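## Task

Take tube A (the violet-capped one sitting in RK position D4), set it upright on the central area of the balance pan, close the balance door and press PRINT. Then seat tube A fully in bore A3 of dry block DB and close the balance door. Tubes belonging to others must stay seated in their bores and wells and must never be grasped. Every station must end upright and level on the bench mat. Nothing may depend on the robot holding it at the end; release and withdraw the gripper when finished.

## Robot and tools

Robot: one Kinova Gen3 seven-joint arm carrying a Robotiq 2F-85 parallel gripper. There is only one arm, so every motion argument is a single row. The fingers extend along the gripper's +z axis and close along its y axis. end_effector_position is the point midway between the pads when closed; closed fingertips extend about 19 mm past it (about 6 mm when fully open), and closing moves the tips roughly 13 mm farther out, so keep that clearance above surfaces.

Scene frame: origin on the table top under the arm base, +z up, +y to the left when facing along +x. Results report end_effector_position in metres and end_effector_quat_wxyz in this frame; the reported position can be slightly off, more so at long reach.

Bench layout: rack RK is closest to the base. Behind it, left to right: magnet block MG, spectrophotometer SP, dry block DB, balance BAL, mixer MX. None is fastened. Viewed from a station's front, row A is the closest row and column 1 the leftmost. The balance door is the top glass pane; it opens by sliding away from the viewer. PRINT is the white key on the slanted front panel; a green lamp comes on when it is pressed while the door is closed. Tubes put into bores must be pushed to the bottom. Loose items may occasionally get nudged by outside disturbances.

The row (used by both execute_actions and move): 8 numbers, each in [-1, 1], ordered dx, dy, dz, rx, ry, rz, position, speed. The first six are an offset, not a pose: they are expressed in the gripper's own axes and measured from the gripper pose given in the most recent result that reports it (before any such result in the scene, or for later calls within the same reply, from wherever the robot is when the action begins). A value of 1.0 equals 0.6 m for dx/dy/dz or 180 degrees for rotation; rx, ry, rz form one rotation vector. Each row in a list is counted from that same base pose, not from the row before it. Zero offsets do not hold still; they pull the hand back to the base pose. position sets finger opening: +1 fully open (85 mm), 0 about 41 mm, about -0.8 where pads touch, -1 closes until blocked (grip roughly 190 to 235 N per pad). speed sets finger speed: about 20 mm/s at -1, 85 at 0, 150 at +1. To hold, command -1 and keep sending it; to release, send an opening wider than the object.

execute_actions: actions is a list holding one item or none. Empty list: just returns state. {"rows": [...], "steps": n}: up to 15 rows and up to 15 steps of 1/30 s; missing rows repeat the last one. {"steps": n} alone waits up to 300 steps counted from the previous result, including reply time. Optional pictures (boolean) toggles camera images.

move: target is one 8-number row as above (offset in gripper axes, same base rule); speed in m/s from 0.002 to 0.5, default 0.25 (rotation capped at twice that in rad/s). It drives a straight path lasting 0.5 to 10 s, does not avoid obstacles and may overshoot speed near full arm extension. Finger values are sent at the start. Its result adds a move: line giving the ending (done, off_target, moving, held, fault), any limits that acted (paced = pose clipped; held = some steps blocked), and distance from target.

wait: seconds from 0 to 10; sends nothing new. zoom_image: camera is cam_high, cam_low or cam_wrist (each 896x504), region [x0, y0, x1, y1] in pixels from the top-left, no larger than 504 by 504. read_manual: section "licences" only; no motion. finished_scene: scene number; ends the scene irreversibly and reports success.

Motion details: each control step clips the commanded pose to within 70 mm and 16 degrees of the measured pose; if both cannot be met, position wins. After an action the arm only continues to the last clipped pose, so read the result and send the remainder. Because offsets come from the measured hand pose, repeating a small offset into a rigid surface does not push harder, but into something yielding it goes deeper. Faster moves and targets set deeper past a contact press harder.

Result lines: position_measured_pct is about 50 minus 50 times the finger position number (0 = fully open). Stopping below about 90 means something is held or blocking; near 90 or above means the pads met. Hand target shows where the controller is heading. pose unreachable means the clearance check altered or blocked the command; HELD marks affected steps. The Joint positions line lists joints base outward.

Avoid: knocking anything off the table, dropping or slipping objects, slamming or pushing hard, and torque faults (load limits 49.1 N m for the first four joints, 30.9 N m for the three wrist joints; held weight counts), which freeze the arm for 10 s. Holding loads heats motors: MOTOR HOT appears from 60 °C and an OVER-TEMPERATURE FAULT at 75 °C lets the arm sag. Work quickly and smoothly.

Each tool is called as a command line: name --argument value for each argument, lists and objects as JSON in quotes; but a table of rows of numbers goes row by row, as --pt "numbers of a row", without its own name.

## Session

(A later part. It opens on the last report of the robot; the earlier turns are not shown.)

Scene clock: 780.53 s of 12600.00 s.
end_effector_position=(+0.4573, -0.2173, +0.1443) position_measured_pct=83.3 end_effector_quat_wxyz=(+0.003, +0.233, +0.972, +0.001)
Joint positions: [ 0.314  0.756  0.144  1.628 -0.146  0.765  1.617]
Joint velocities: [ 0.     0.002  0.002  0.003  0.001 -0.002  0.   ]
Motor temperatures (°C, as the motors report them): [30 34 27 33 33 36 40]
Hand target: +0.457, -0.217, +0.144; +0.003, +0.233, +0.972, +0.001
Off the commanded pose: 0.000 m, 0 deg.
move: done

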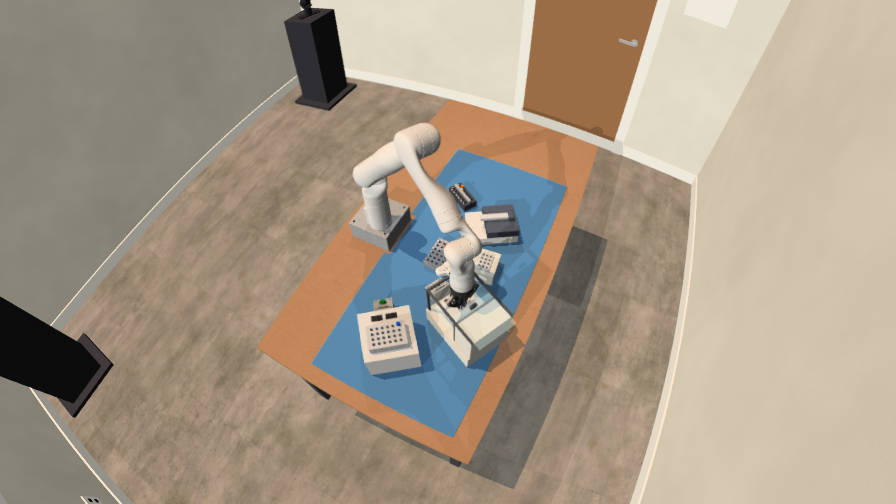

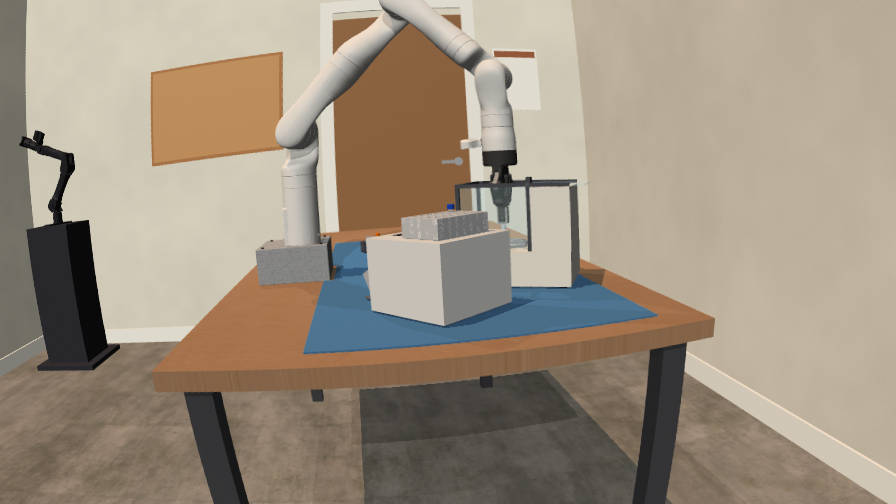

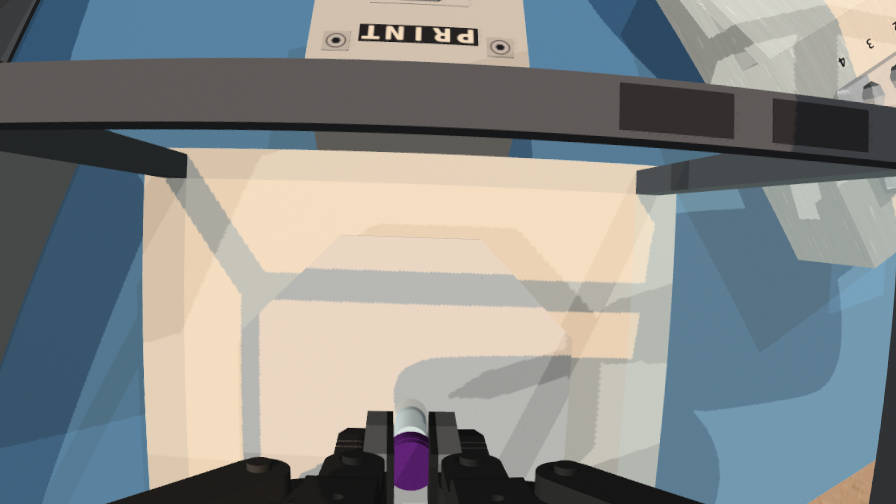

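move --target '[0,0,0.005,0,0,0,-1,0]' --speed 0.004

zoom_image --camera "cam_low" --region '[440,170,600,260]'

Scene clock: 783.60 s of 12600.00 s.
end_effector_position=(+0.4573, -0.2173, +0.1414) position_measured_pct=83.3 end_effector_quat_wxyz=(+0.003, +0.233, +0.972, +0.001)
Joint positions: [ 0.315  0.761  0.143  1.63  -0.147  0.759  1.617]
Joint velocities: [ 0.     0.001  0.001  0.001  0.001 -0.001 -0.   ]
Motor temperatures (°C, as the motors report them): [30 34 27 33 33 36 40]
Hand target: +0.457, -0.217, +0.141; +0.003, +0.233, +0.972, +0.001
Off the commanded pose: 0.000 m, 0 deg.
move: done

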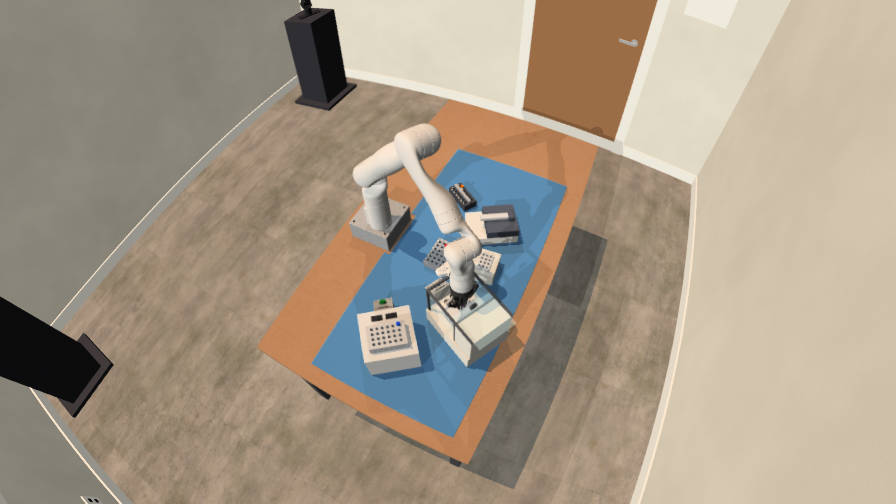

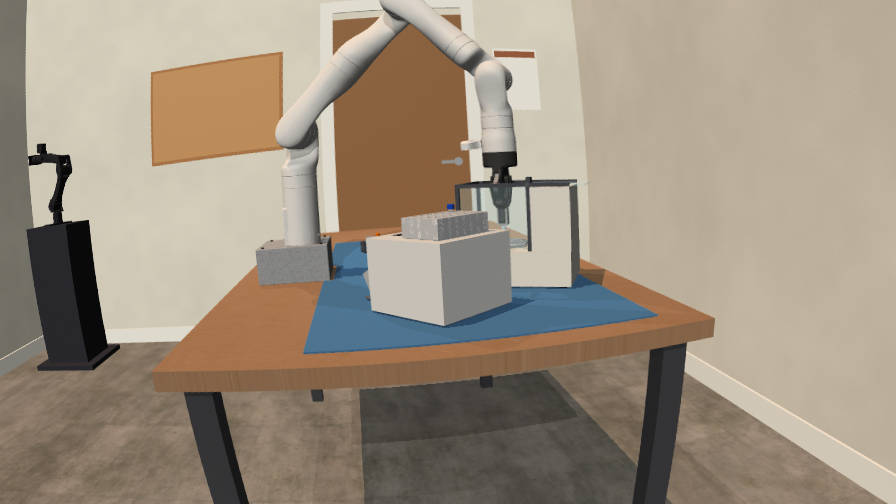

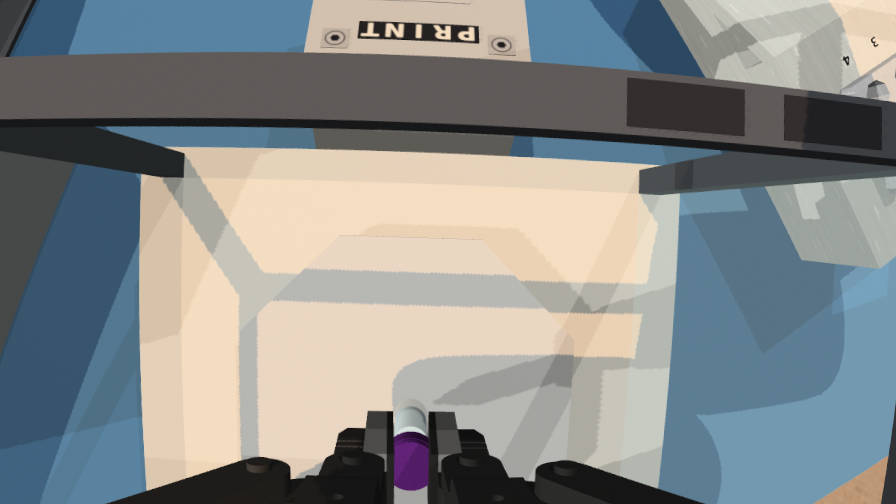

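Region (440, 170, 600, 260) of cam_low's 896x504 image, scaled by 3.150, with more detail than that image has; it fills the top 284 rows of this view, and the rest is white.

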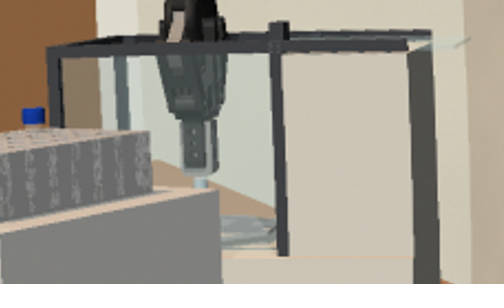

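move --target '[0,0,0.004,0,0,0,-1,0]' --speed 0.003

Scene clock: 786.80 s of 12600.00 s.
end_effector_position=(+0.4573, -0.2173, +0.1390) position_measured_pct=83.3 end_effector_quat_wxyz=(+0.003, +0.233, +0.972, +0.001)
Joint positions: [ 0.315  0.765  0.142  1.631 -0.147  0.753  1.618]
Joint velocities: [ 0.     0.001  0.001  0.002  0.     0.001 -0.   ]
Motor temperatures (°C, as the motors report them): [30 34 27 33 33 36 40]
Hand target: +0.457, -0.217, +0.139; +0.003, +0.233, +0.972, +0.001
Off the commanded pose: 0.000 m, 0 deg.
move: done

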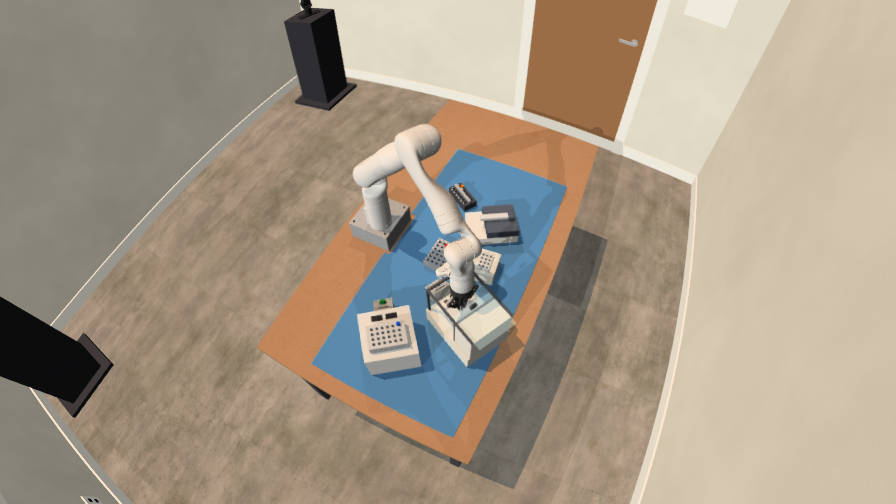

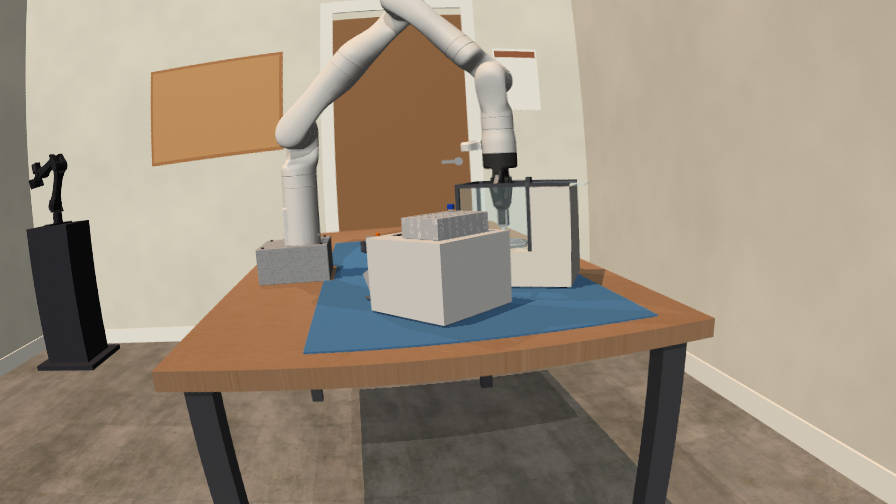

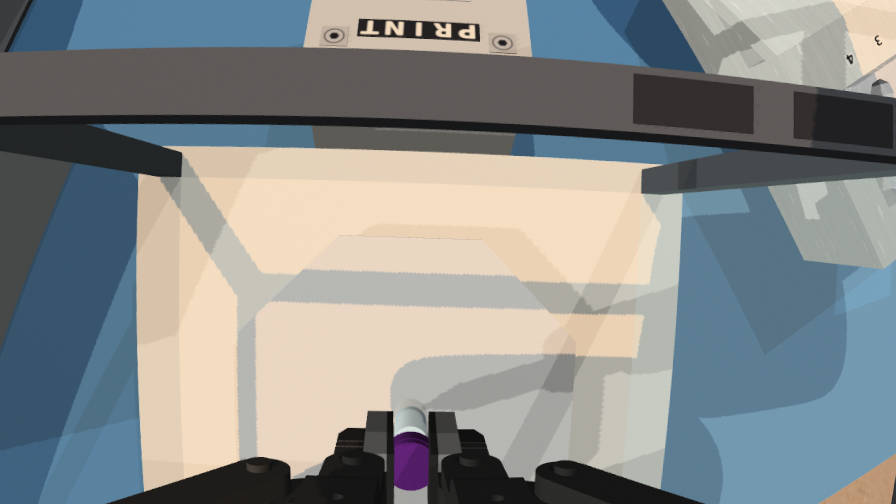

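move --target '[0,0,0.003,0,0,0,-1,0]' --speed 0.003

zoom_image --camera "cam_low" --region '[460,190,560,260]'

Scene clock: 790.97 s of 12600.00 s.
end_effector_position=(+0.4574, -0.2173, +0.1373) position_measured_pct=83.3 end_effector_quat_wxyz=(+0.003, +0.233, +0.972, +0.001)
Joint positions: [ 0.316  0.769  0.141  1.632 -0.148  0.749  1.618]
Joint velocities: [ 0.     0.001  0.    -0.001 -0.    -0.001 -0.001]
Motor temperatures (°C, as the motors report them): [30 34 27 33 33 36 40]
Hand target: +0.457, -0.217, +0.137; +0.003, +0.233, +0.972, +0.001
Off the commanded pose: 0.000 m, 0 deg.
move: done

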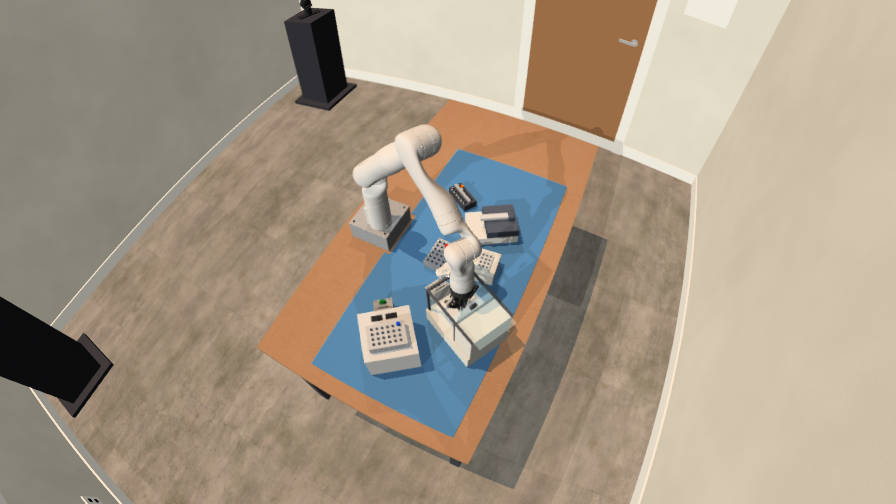

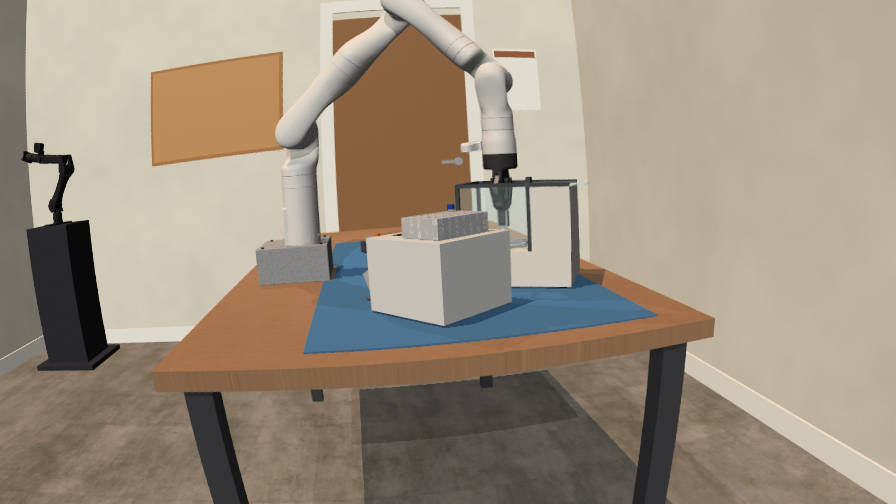

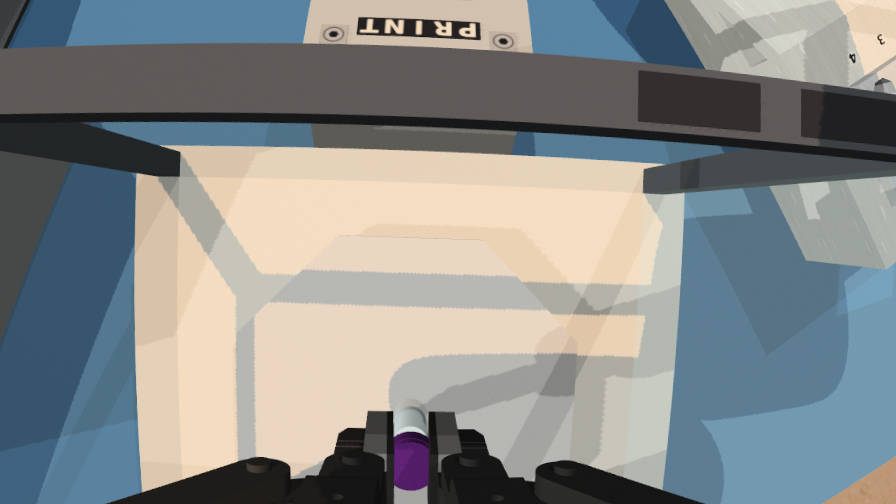

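Region (460, 190, 560, 260) of cam_low's 896x504 image, scaled by 5.040, with more detail than that image has; it fills the top 353 rows of this view, and the rest is white.

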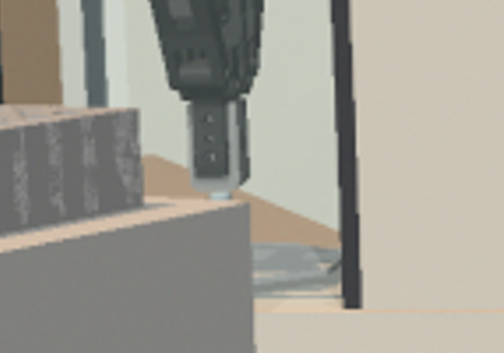

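move --target '[0,0,0.003,0,0,0,-1,0]' --speed 0.003

Scene clock: 795.87 s of 12600.00 s.
end_effector_position=(+0.4575, -0.2173, +0.1358) position_measured_pct=83.3 end_effector_quat_wxyz=(+0.003, +0.233, +0.972, +0.001)
Joint positions: [ 0.316  0.771  0.141  1.633 -0.148  0.745  1.619]
Joint velocities: [ 0.    -0.    -0.002  0.001 -0.002 -0.001  0.   ]
Motor temperatures (°C, as the motors report them): [30 34 27 33 33 36 40]
Hand target: +0.457, -0.217, +0.135; +0.003, +0.233, +0.972, +0.001
Off the commanded pose: 0.000 m, 0 deg.
move: done

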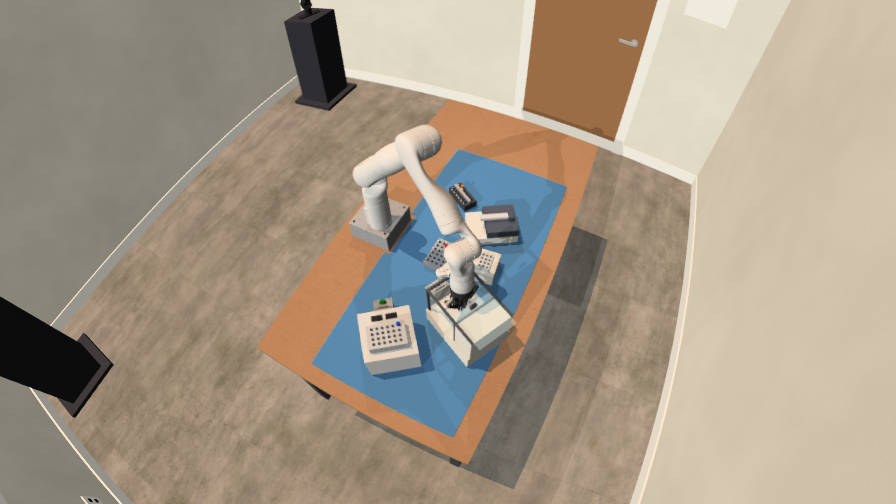

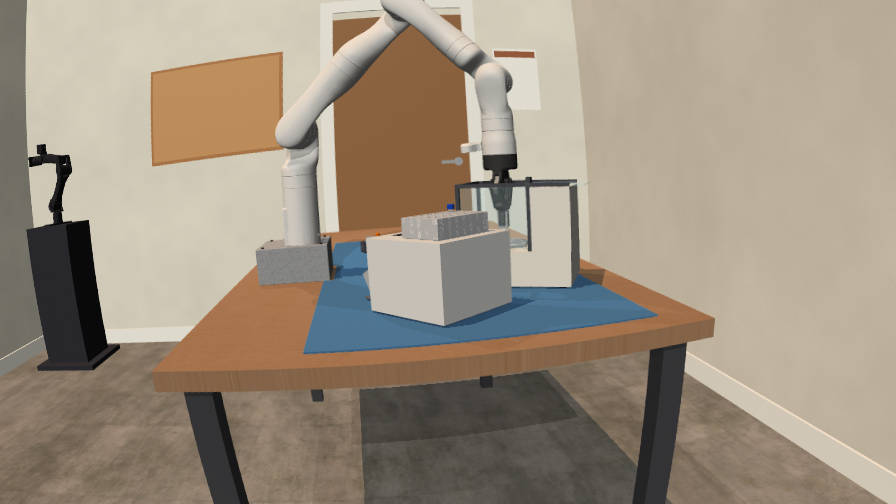

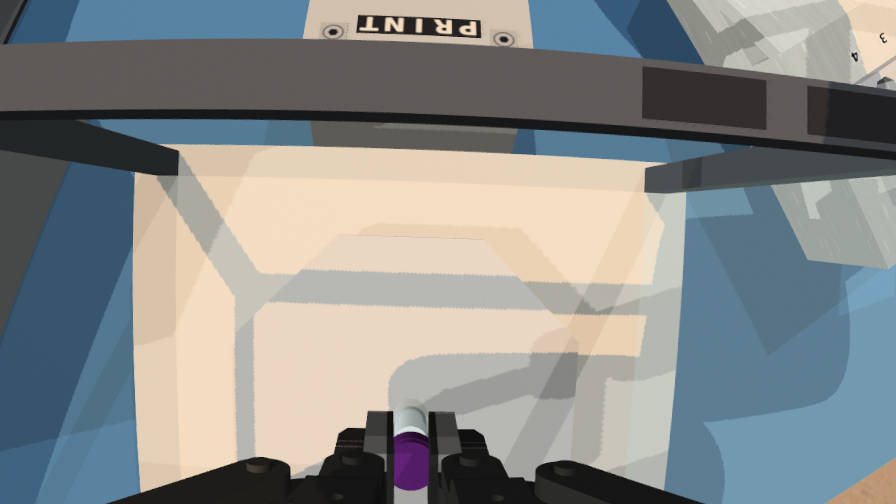

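The descent is starting to lag, which suggests the tube has touched the pan. I'll release it now.

move --target '[0,0,-0.001,0,0,0,-0.3,-0.5]' --speed 0.003

move --target '[0,0,-0.22,0,0,0,-0.3,0]' --speed 0.06

Scene clock: 799.90 s of 12600.00 s.
end_effector_position=(+0.4575, -0.2173, +0.1364) position_measured_pct=65.1 end_effector_quat_wxyz=(+0.003, +0.233, +0.972, +0.001)
Joint positions: [ 0.316  0.77   0.141  1.633 -0.148  0.747  1.619]
Joint velocities: [-0.    -0.    -0.     0.001  0.001 -0.001 -0.001]
Motor temperatures (°C, as the motors report them): [30 34 27 33 33 36 40]
Hand target: +0.458, -0.217, +0.136; +0.003, +0.233, +0.972, +0.001
Off the commanded pose: 0.000 m, 0 deg.
move: done

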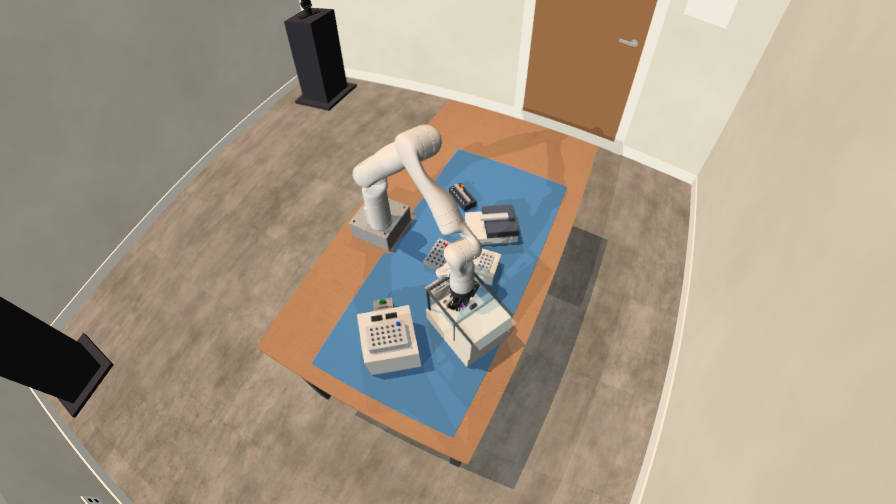

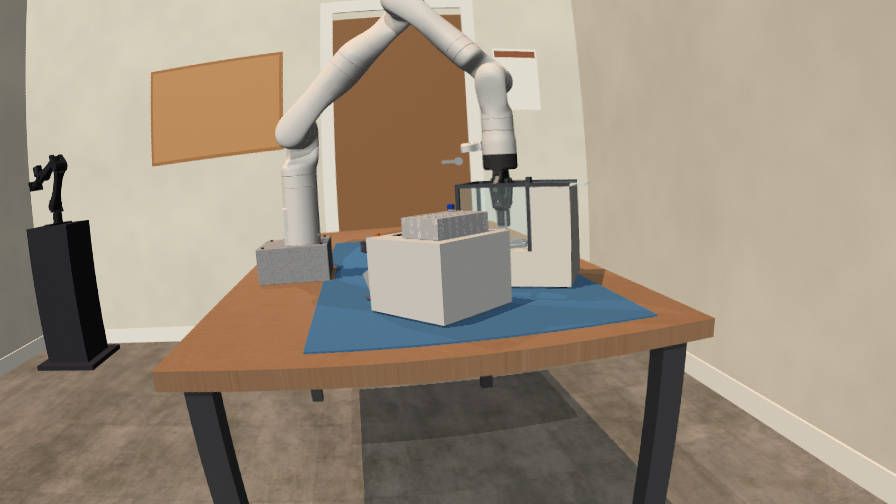

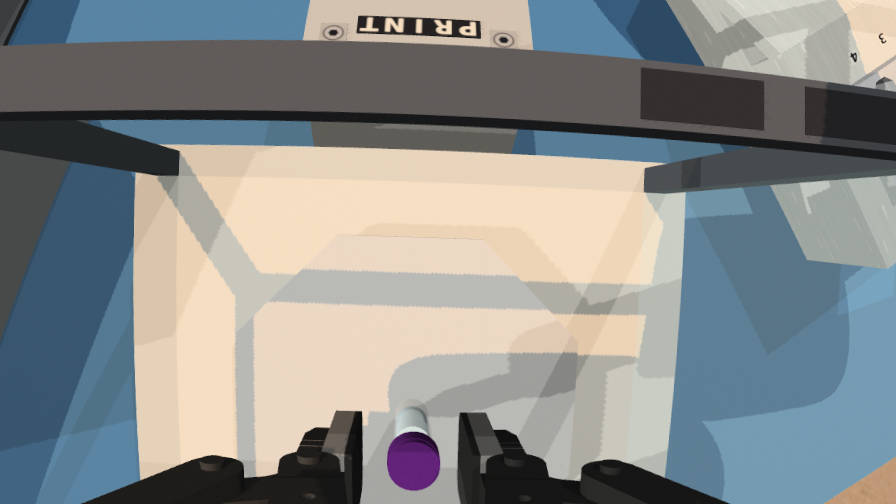

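Scene clock: 802.43 s of 12600.00 s.
end_effector_position=(+0.4564, -0.2171, +0.2681) position_measured_pct=65.1 end_effector_quat_wxyz=(+0.003, +0.233, +0.972, +0.001)
Joint positions: [ 0.294  0.577  0.177  1.498 -0.113  1.074  1.589]
Joint velocities: [-0.    -0.002  0.002 -0.001  0.     0.002 -0.001]
Motor temperatures (°C, as the motors report them): [30 34 27 33 33 36 40]
Hand target: +0.456, -0.217, +0.268; +0.003, +0.233, +0.972, +0.001
Off the commanded pose: 0.000 m, 0 deg.
move: done

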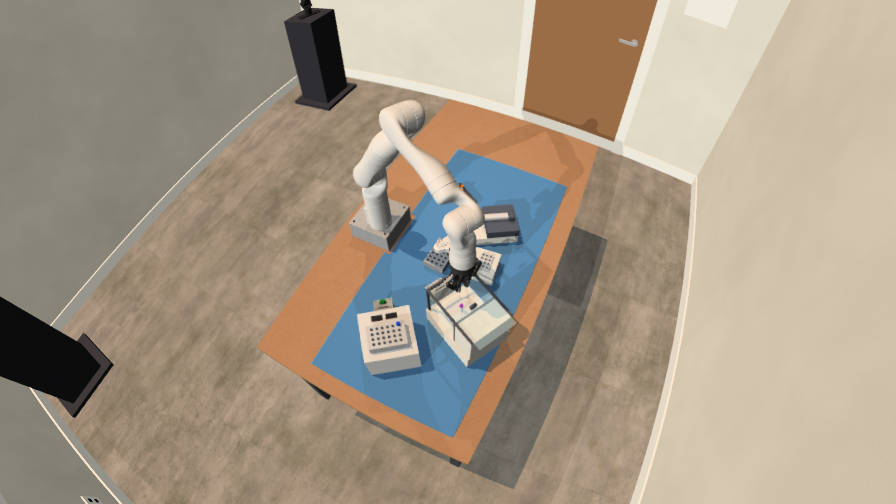

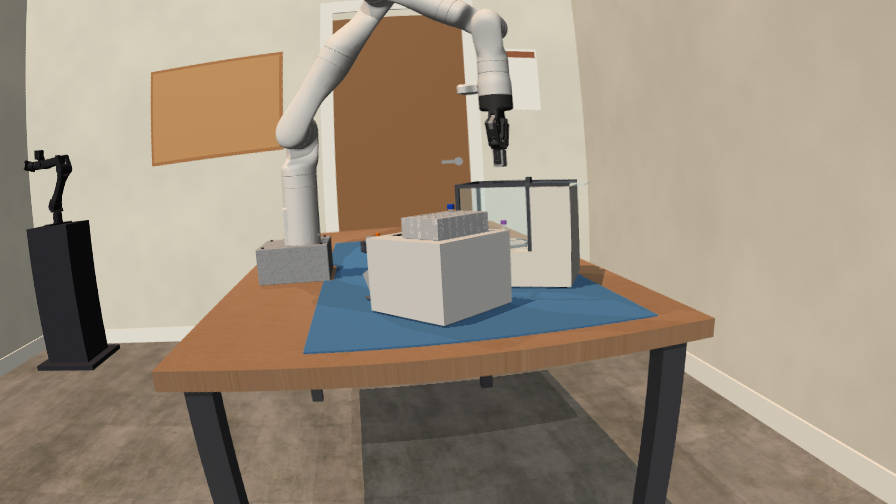

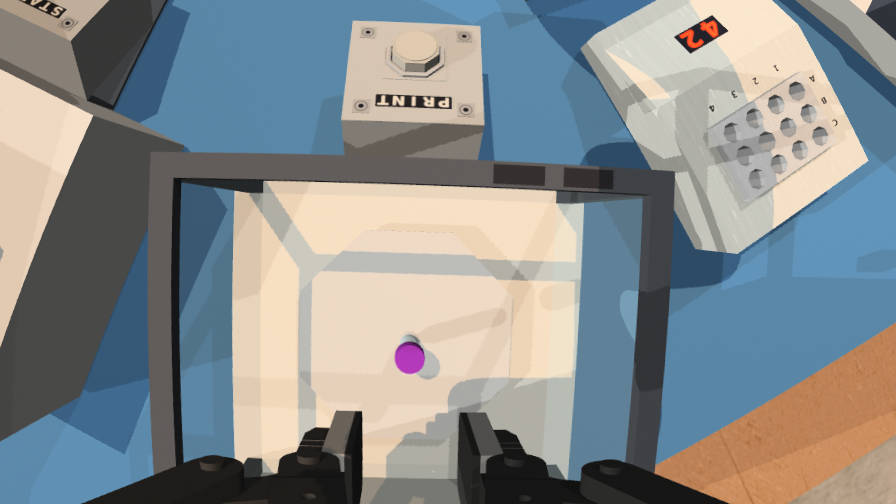

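move --target '[-0.1128,-0.0018,0.02,0,0,0,-0.1,0]' --speed 0.08

Scene clock: 807.23 s of 12600.00 s.
end_effector_position=(+0.5165, -0.2485, +0.2571) position_measured_pct=54.8 end_effector_quat_wxyz=(+0.003, +0.233, +0.972, +0.001)
Joint positions: [ 0.324  0.738  0.175  1.233 -0.13   1.178  1.596]
Joint velocities: [ 0.002  0.009  0.001 -0.007  0.001  0.005  0.001]
Motor temperatures (°C, as the motors report them): [30 34 27 34 33 36 40]
Hand target: +0.517, -0.249, +0.257; +0.003, +0.233, +0.972, +0.001
Off the commanded pose: 0.001 m, 0 deg.
move: done

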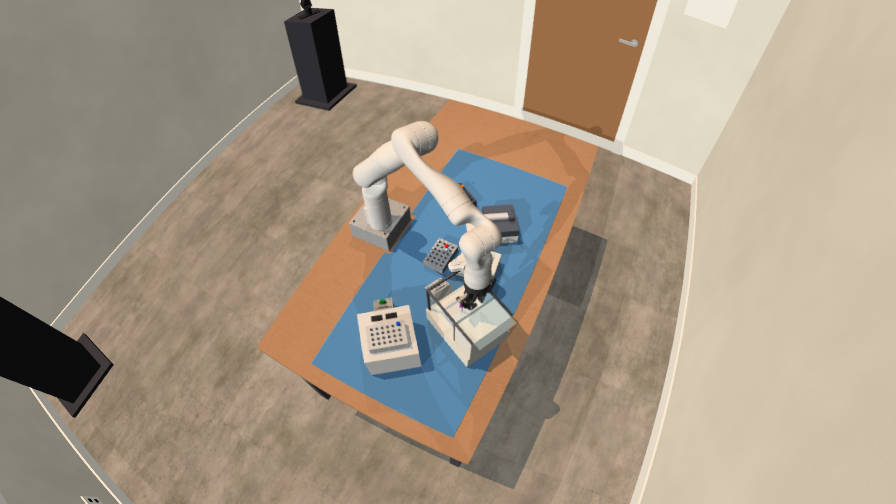

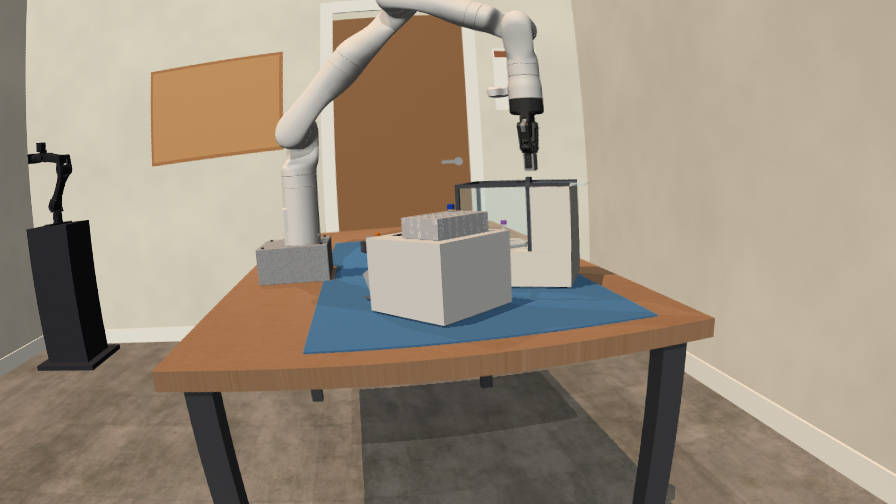

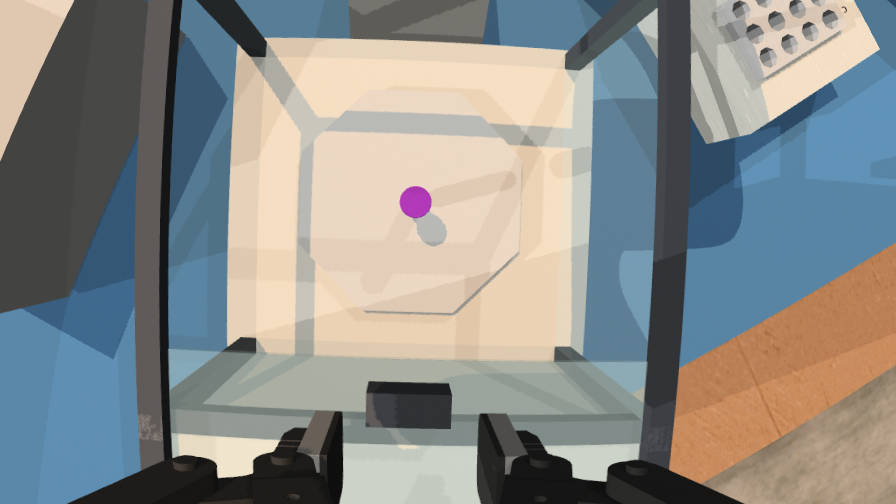

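move --target '[0,0,0.037,0,0,0,-0.1,0]' --speed 0.02

move --target '[0,0,0,0,0,0,-0.5,-0.5]' --speed 0.02

Scene clock: 811.93 s of 12600.00 s.
end_effector_position=(+0.5167, -0.2485, +0.2350) position_measured_pct=54.8 end_effector_quat_wxyz=(+0.003, +0.233, +0.972, +0.001)
Joint positions: [ 0.325  0.76   0.17   1.264 -0.133  1.124  1.599]
Joint velocities: [ 0.     0.001  0.     0.003 -0.001 -0.004 -0.   ]
Motor temperatures (°C, as the motors report them): [30 34 27 34 33 36 40]
Hand target: +0.517, -0.249, +0.235; +0.003, +0.233, +0.972, +0.001
Off the commanded pose: 0.000 m, 0 deg.
move: done

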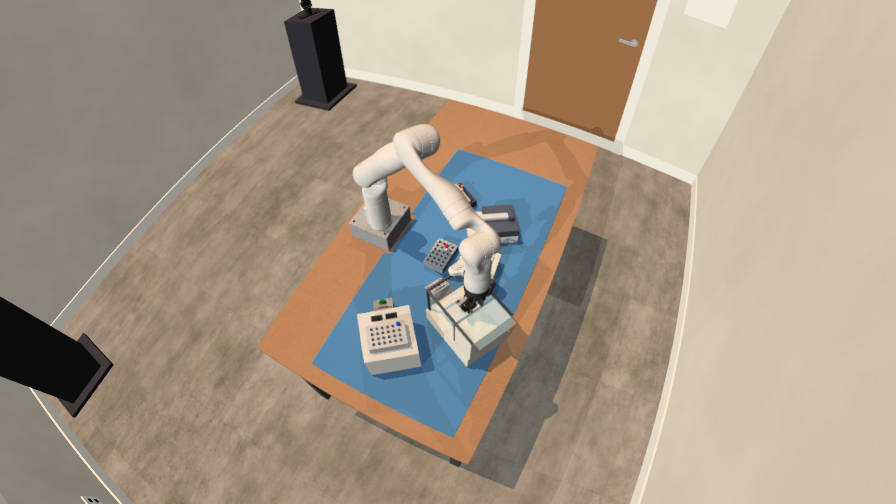

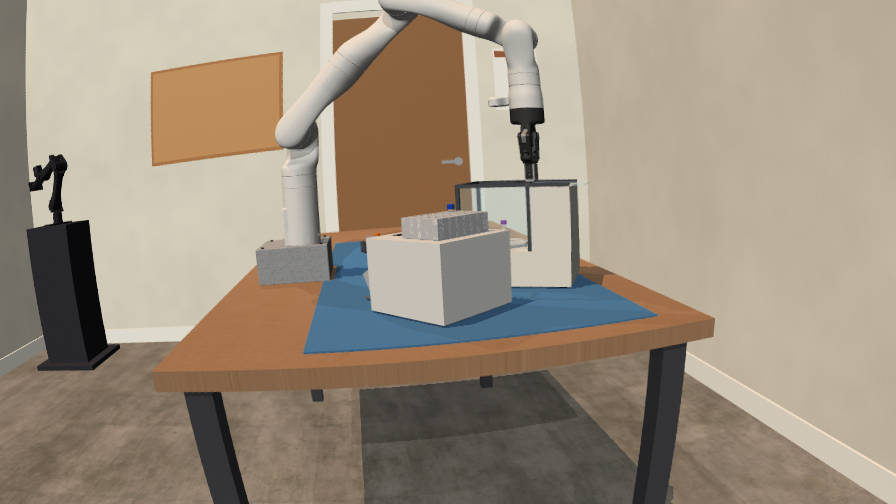

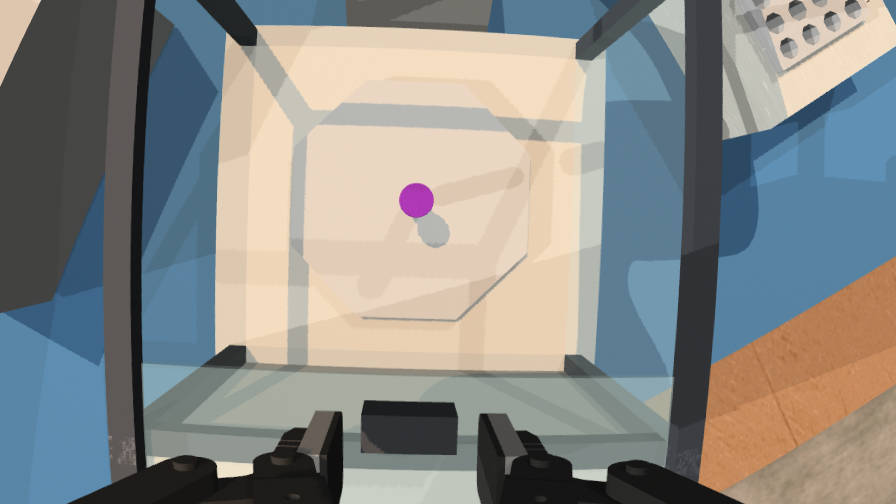

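Scene clock: 812.53 s of 12600.00 s.
end_effector_position=(+0.5166, -0.2489, +0.2354) position_measured_pct=69.8 end_effector_quat_wxyz=(+0.004, +0.233, +0.972, +0.001)
Joint positions: [ 0.325  0.76   0.171  1.264 -0.133  1.125  1.599]
Joint velocities: [ 0.    -0.    -0.001 -0.    -0.    -0.001 -0.001]
Motor temperatures (°C, as the motors report them): [30 34 27 34 33 36 40]
Hand target: +0.517, -0.249, +0.235; +0.003, +0.233, +0.972, +0.001
Off the commanded pose: 0.001 m, 0 deg.
move: done

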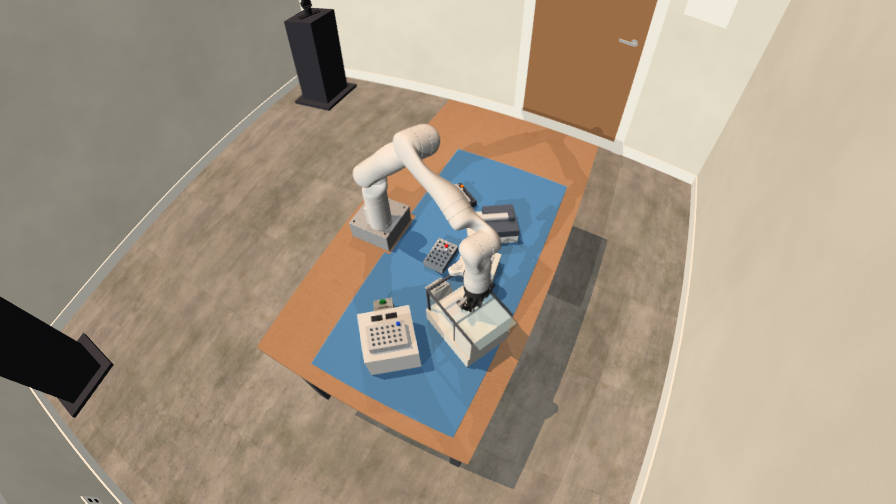

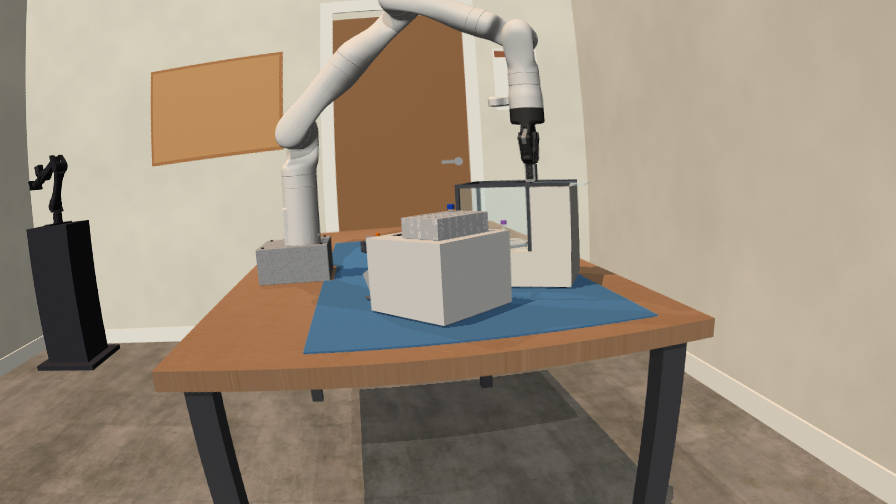

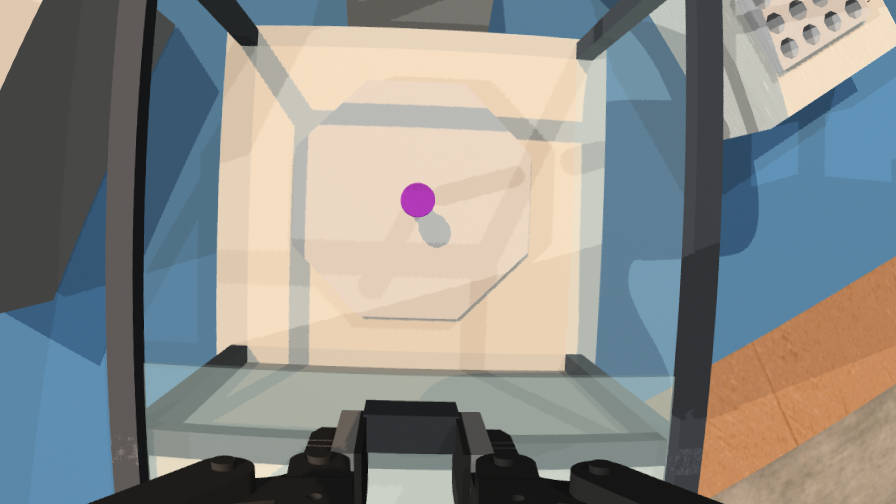

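move --target '[0.194,0,0,0,0,0,-0.5,0]' --speed 0.035

Scene clock: 817.73 s of 12600.00 s.
end_effector_position=(+0.4141, -0.1961, +0.2349) position_measured_pct=69.8 end_effector_quat_wxyz=(+0.005, +0.233, +0.972, +0.001)
Joint positions: [ 0.28   0.523  0.172  1.722 -0.114  0.899  1.593]
Joint velocities: [-0.001 -0.004  0.001  0.006  0.    -0.003 -0.   ]
Motor temperatures (°C, as the motors report them): [30 34 27 34 33 36 40]
Hand target: +0.413, -0.196, +0.234; +0.004, +0.233, +0.972, +0.001
Off the commanded pose: 0.001 m, 0 deg.
move: done

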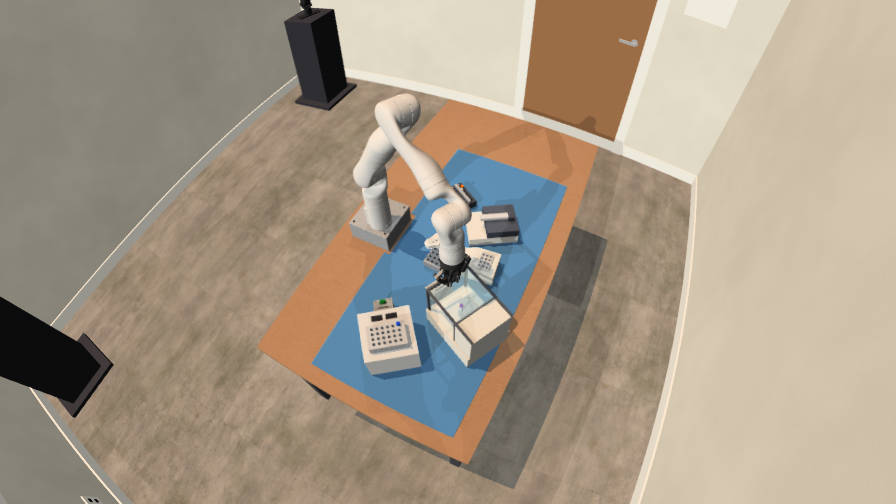

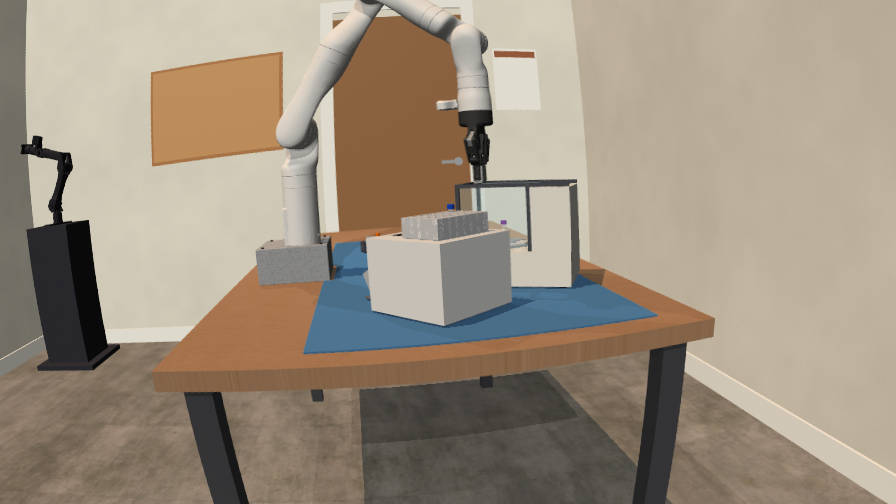

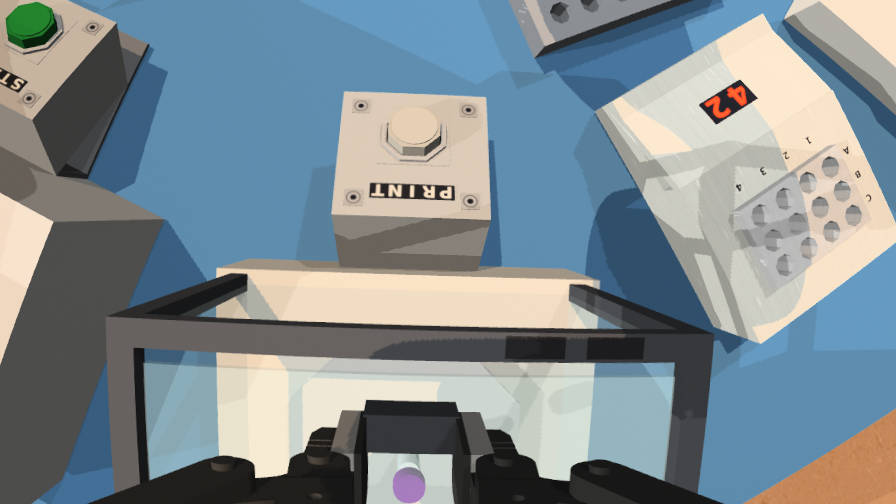

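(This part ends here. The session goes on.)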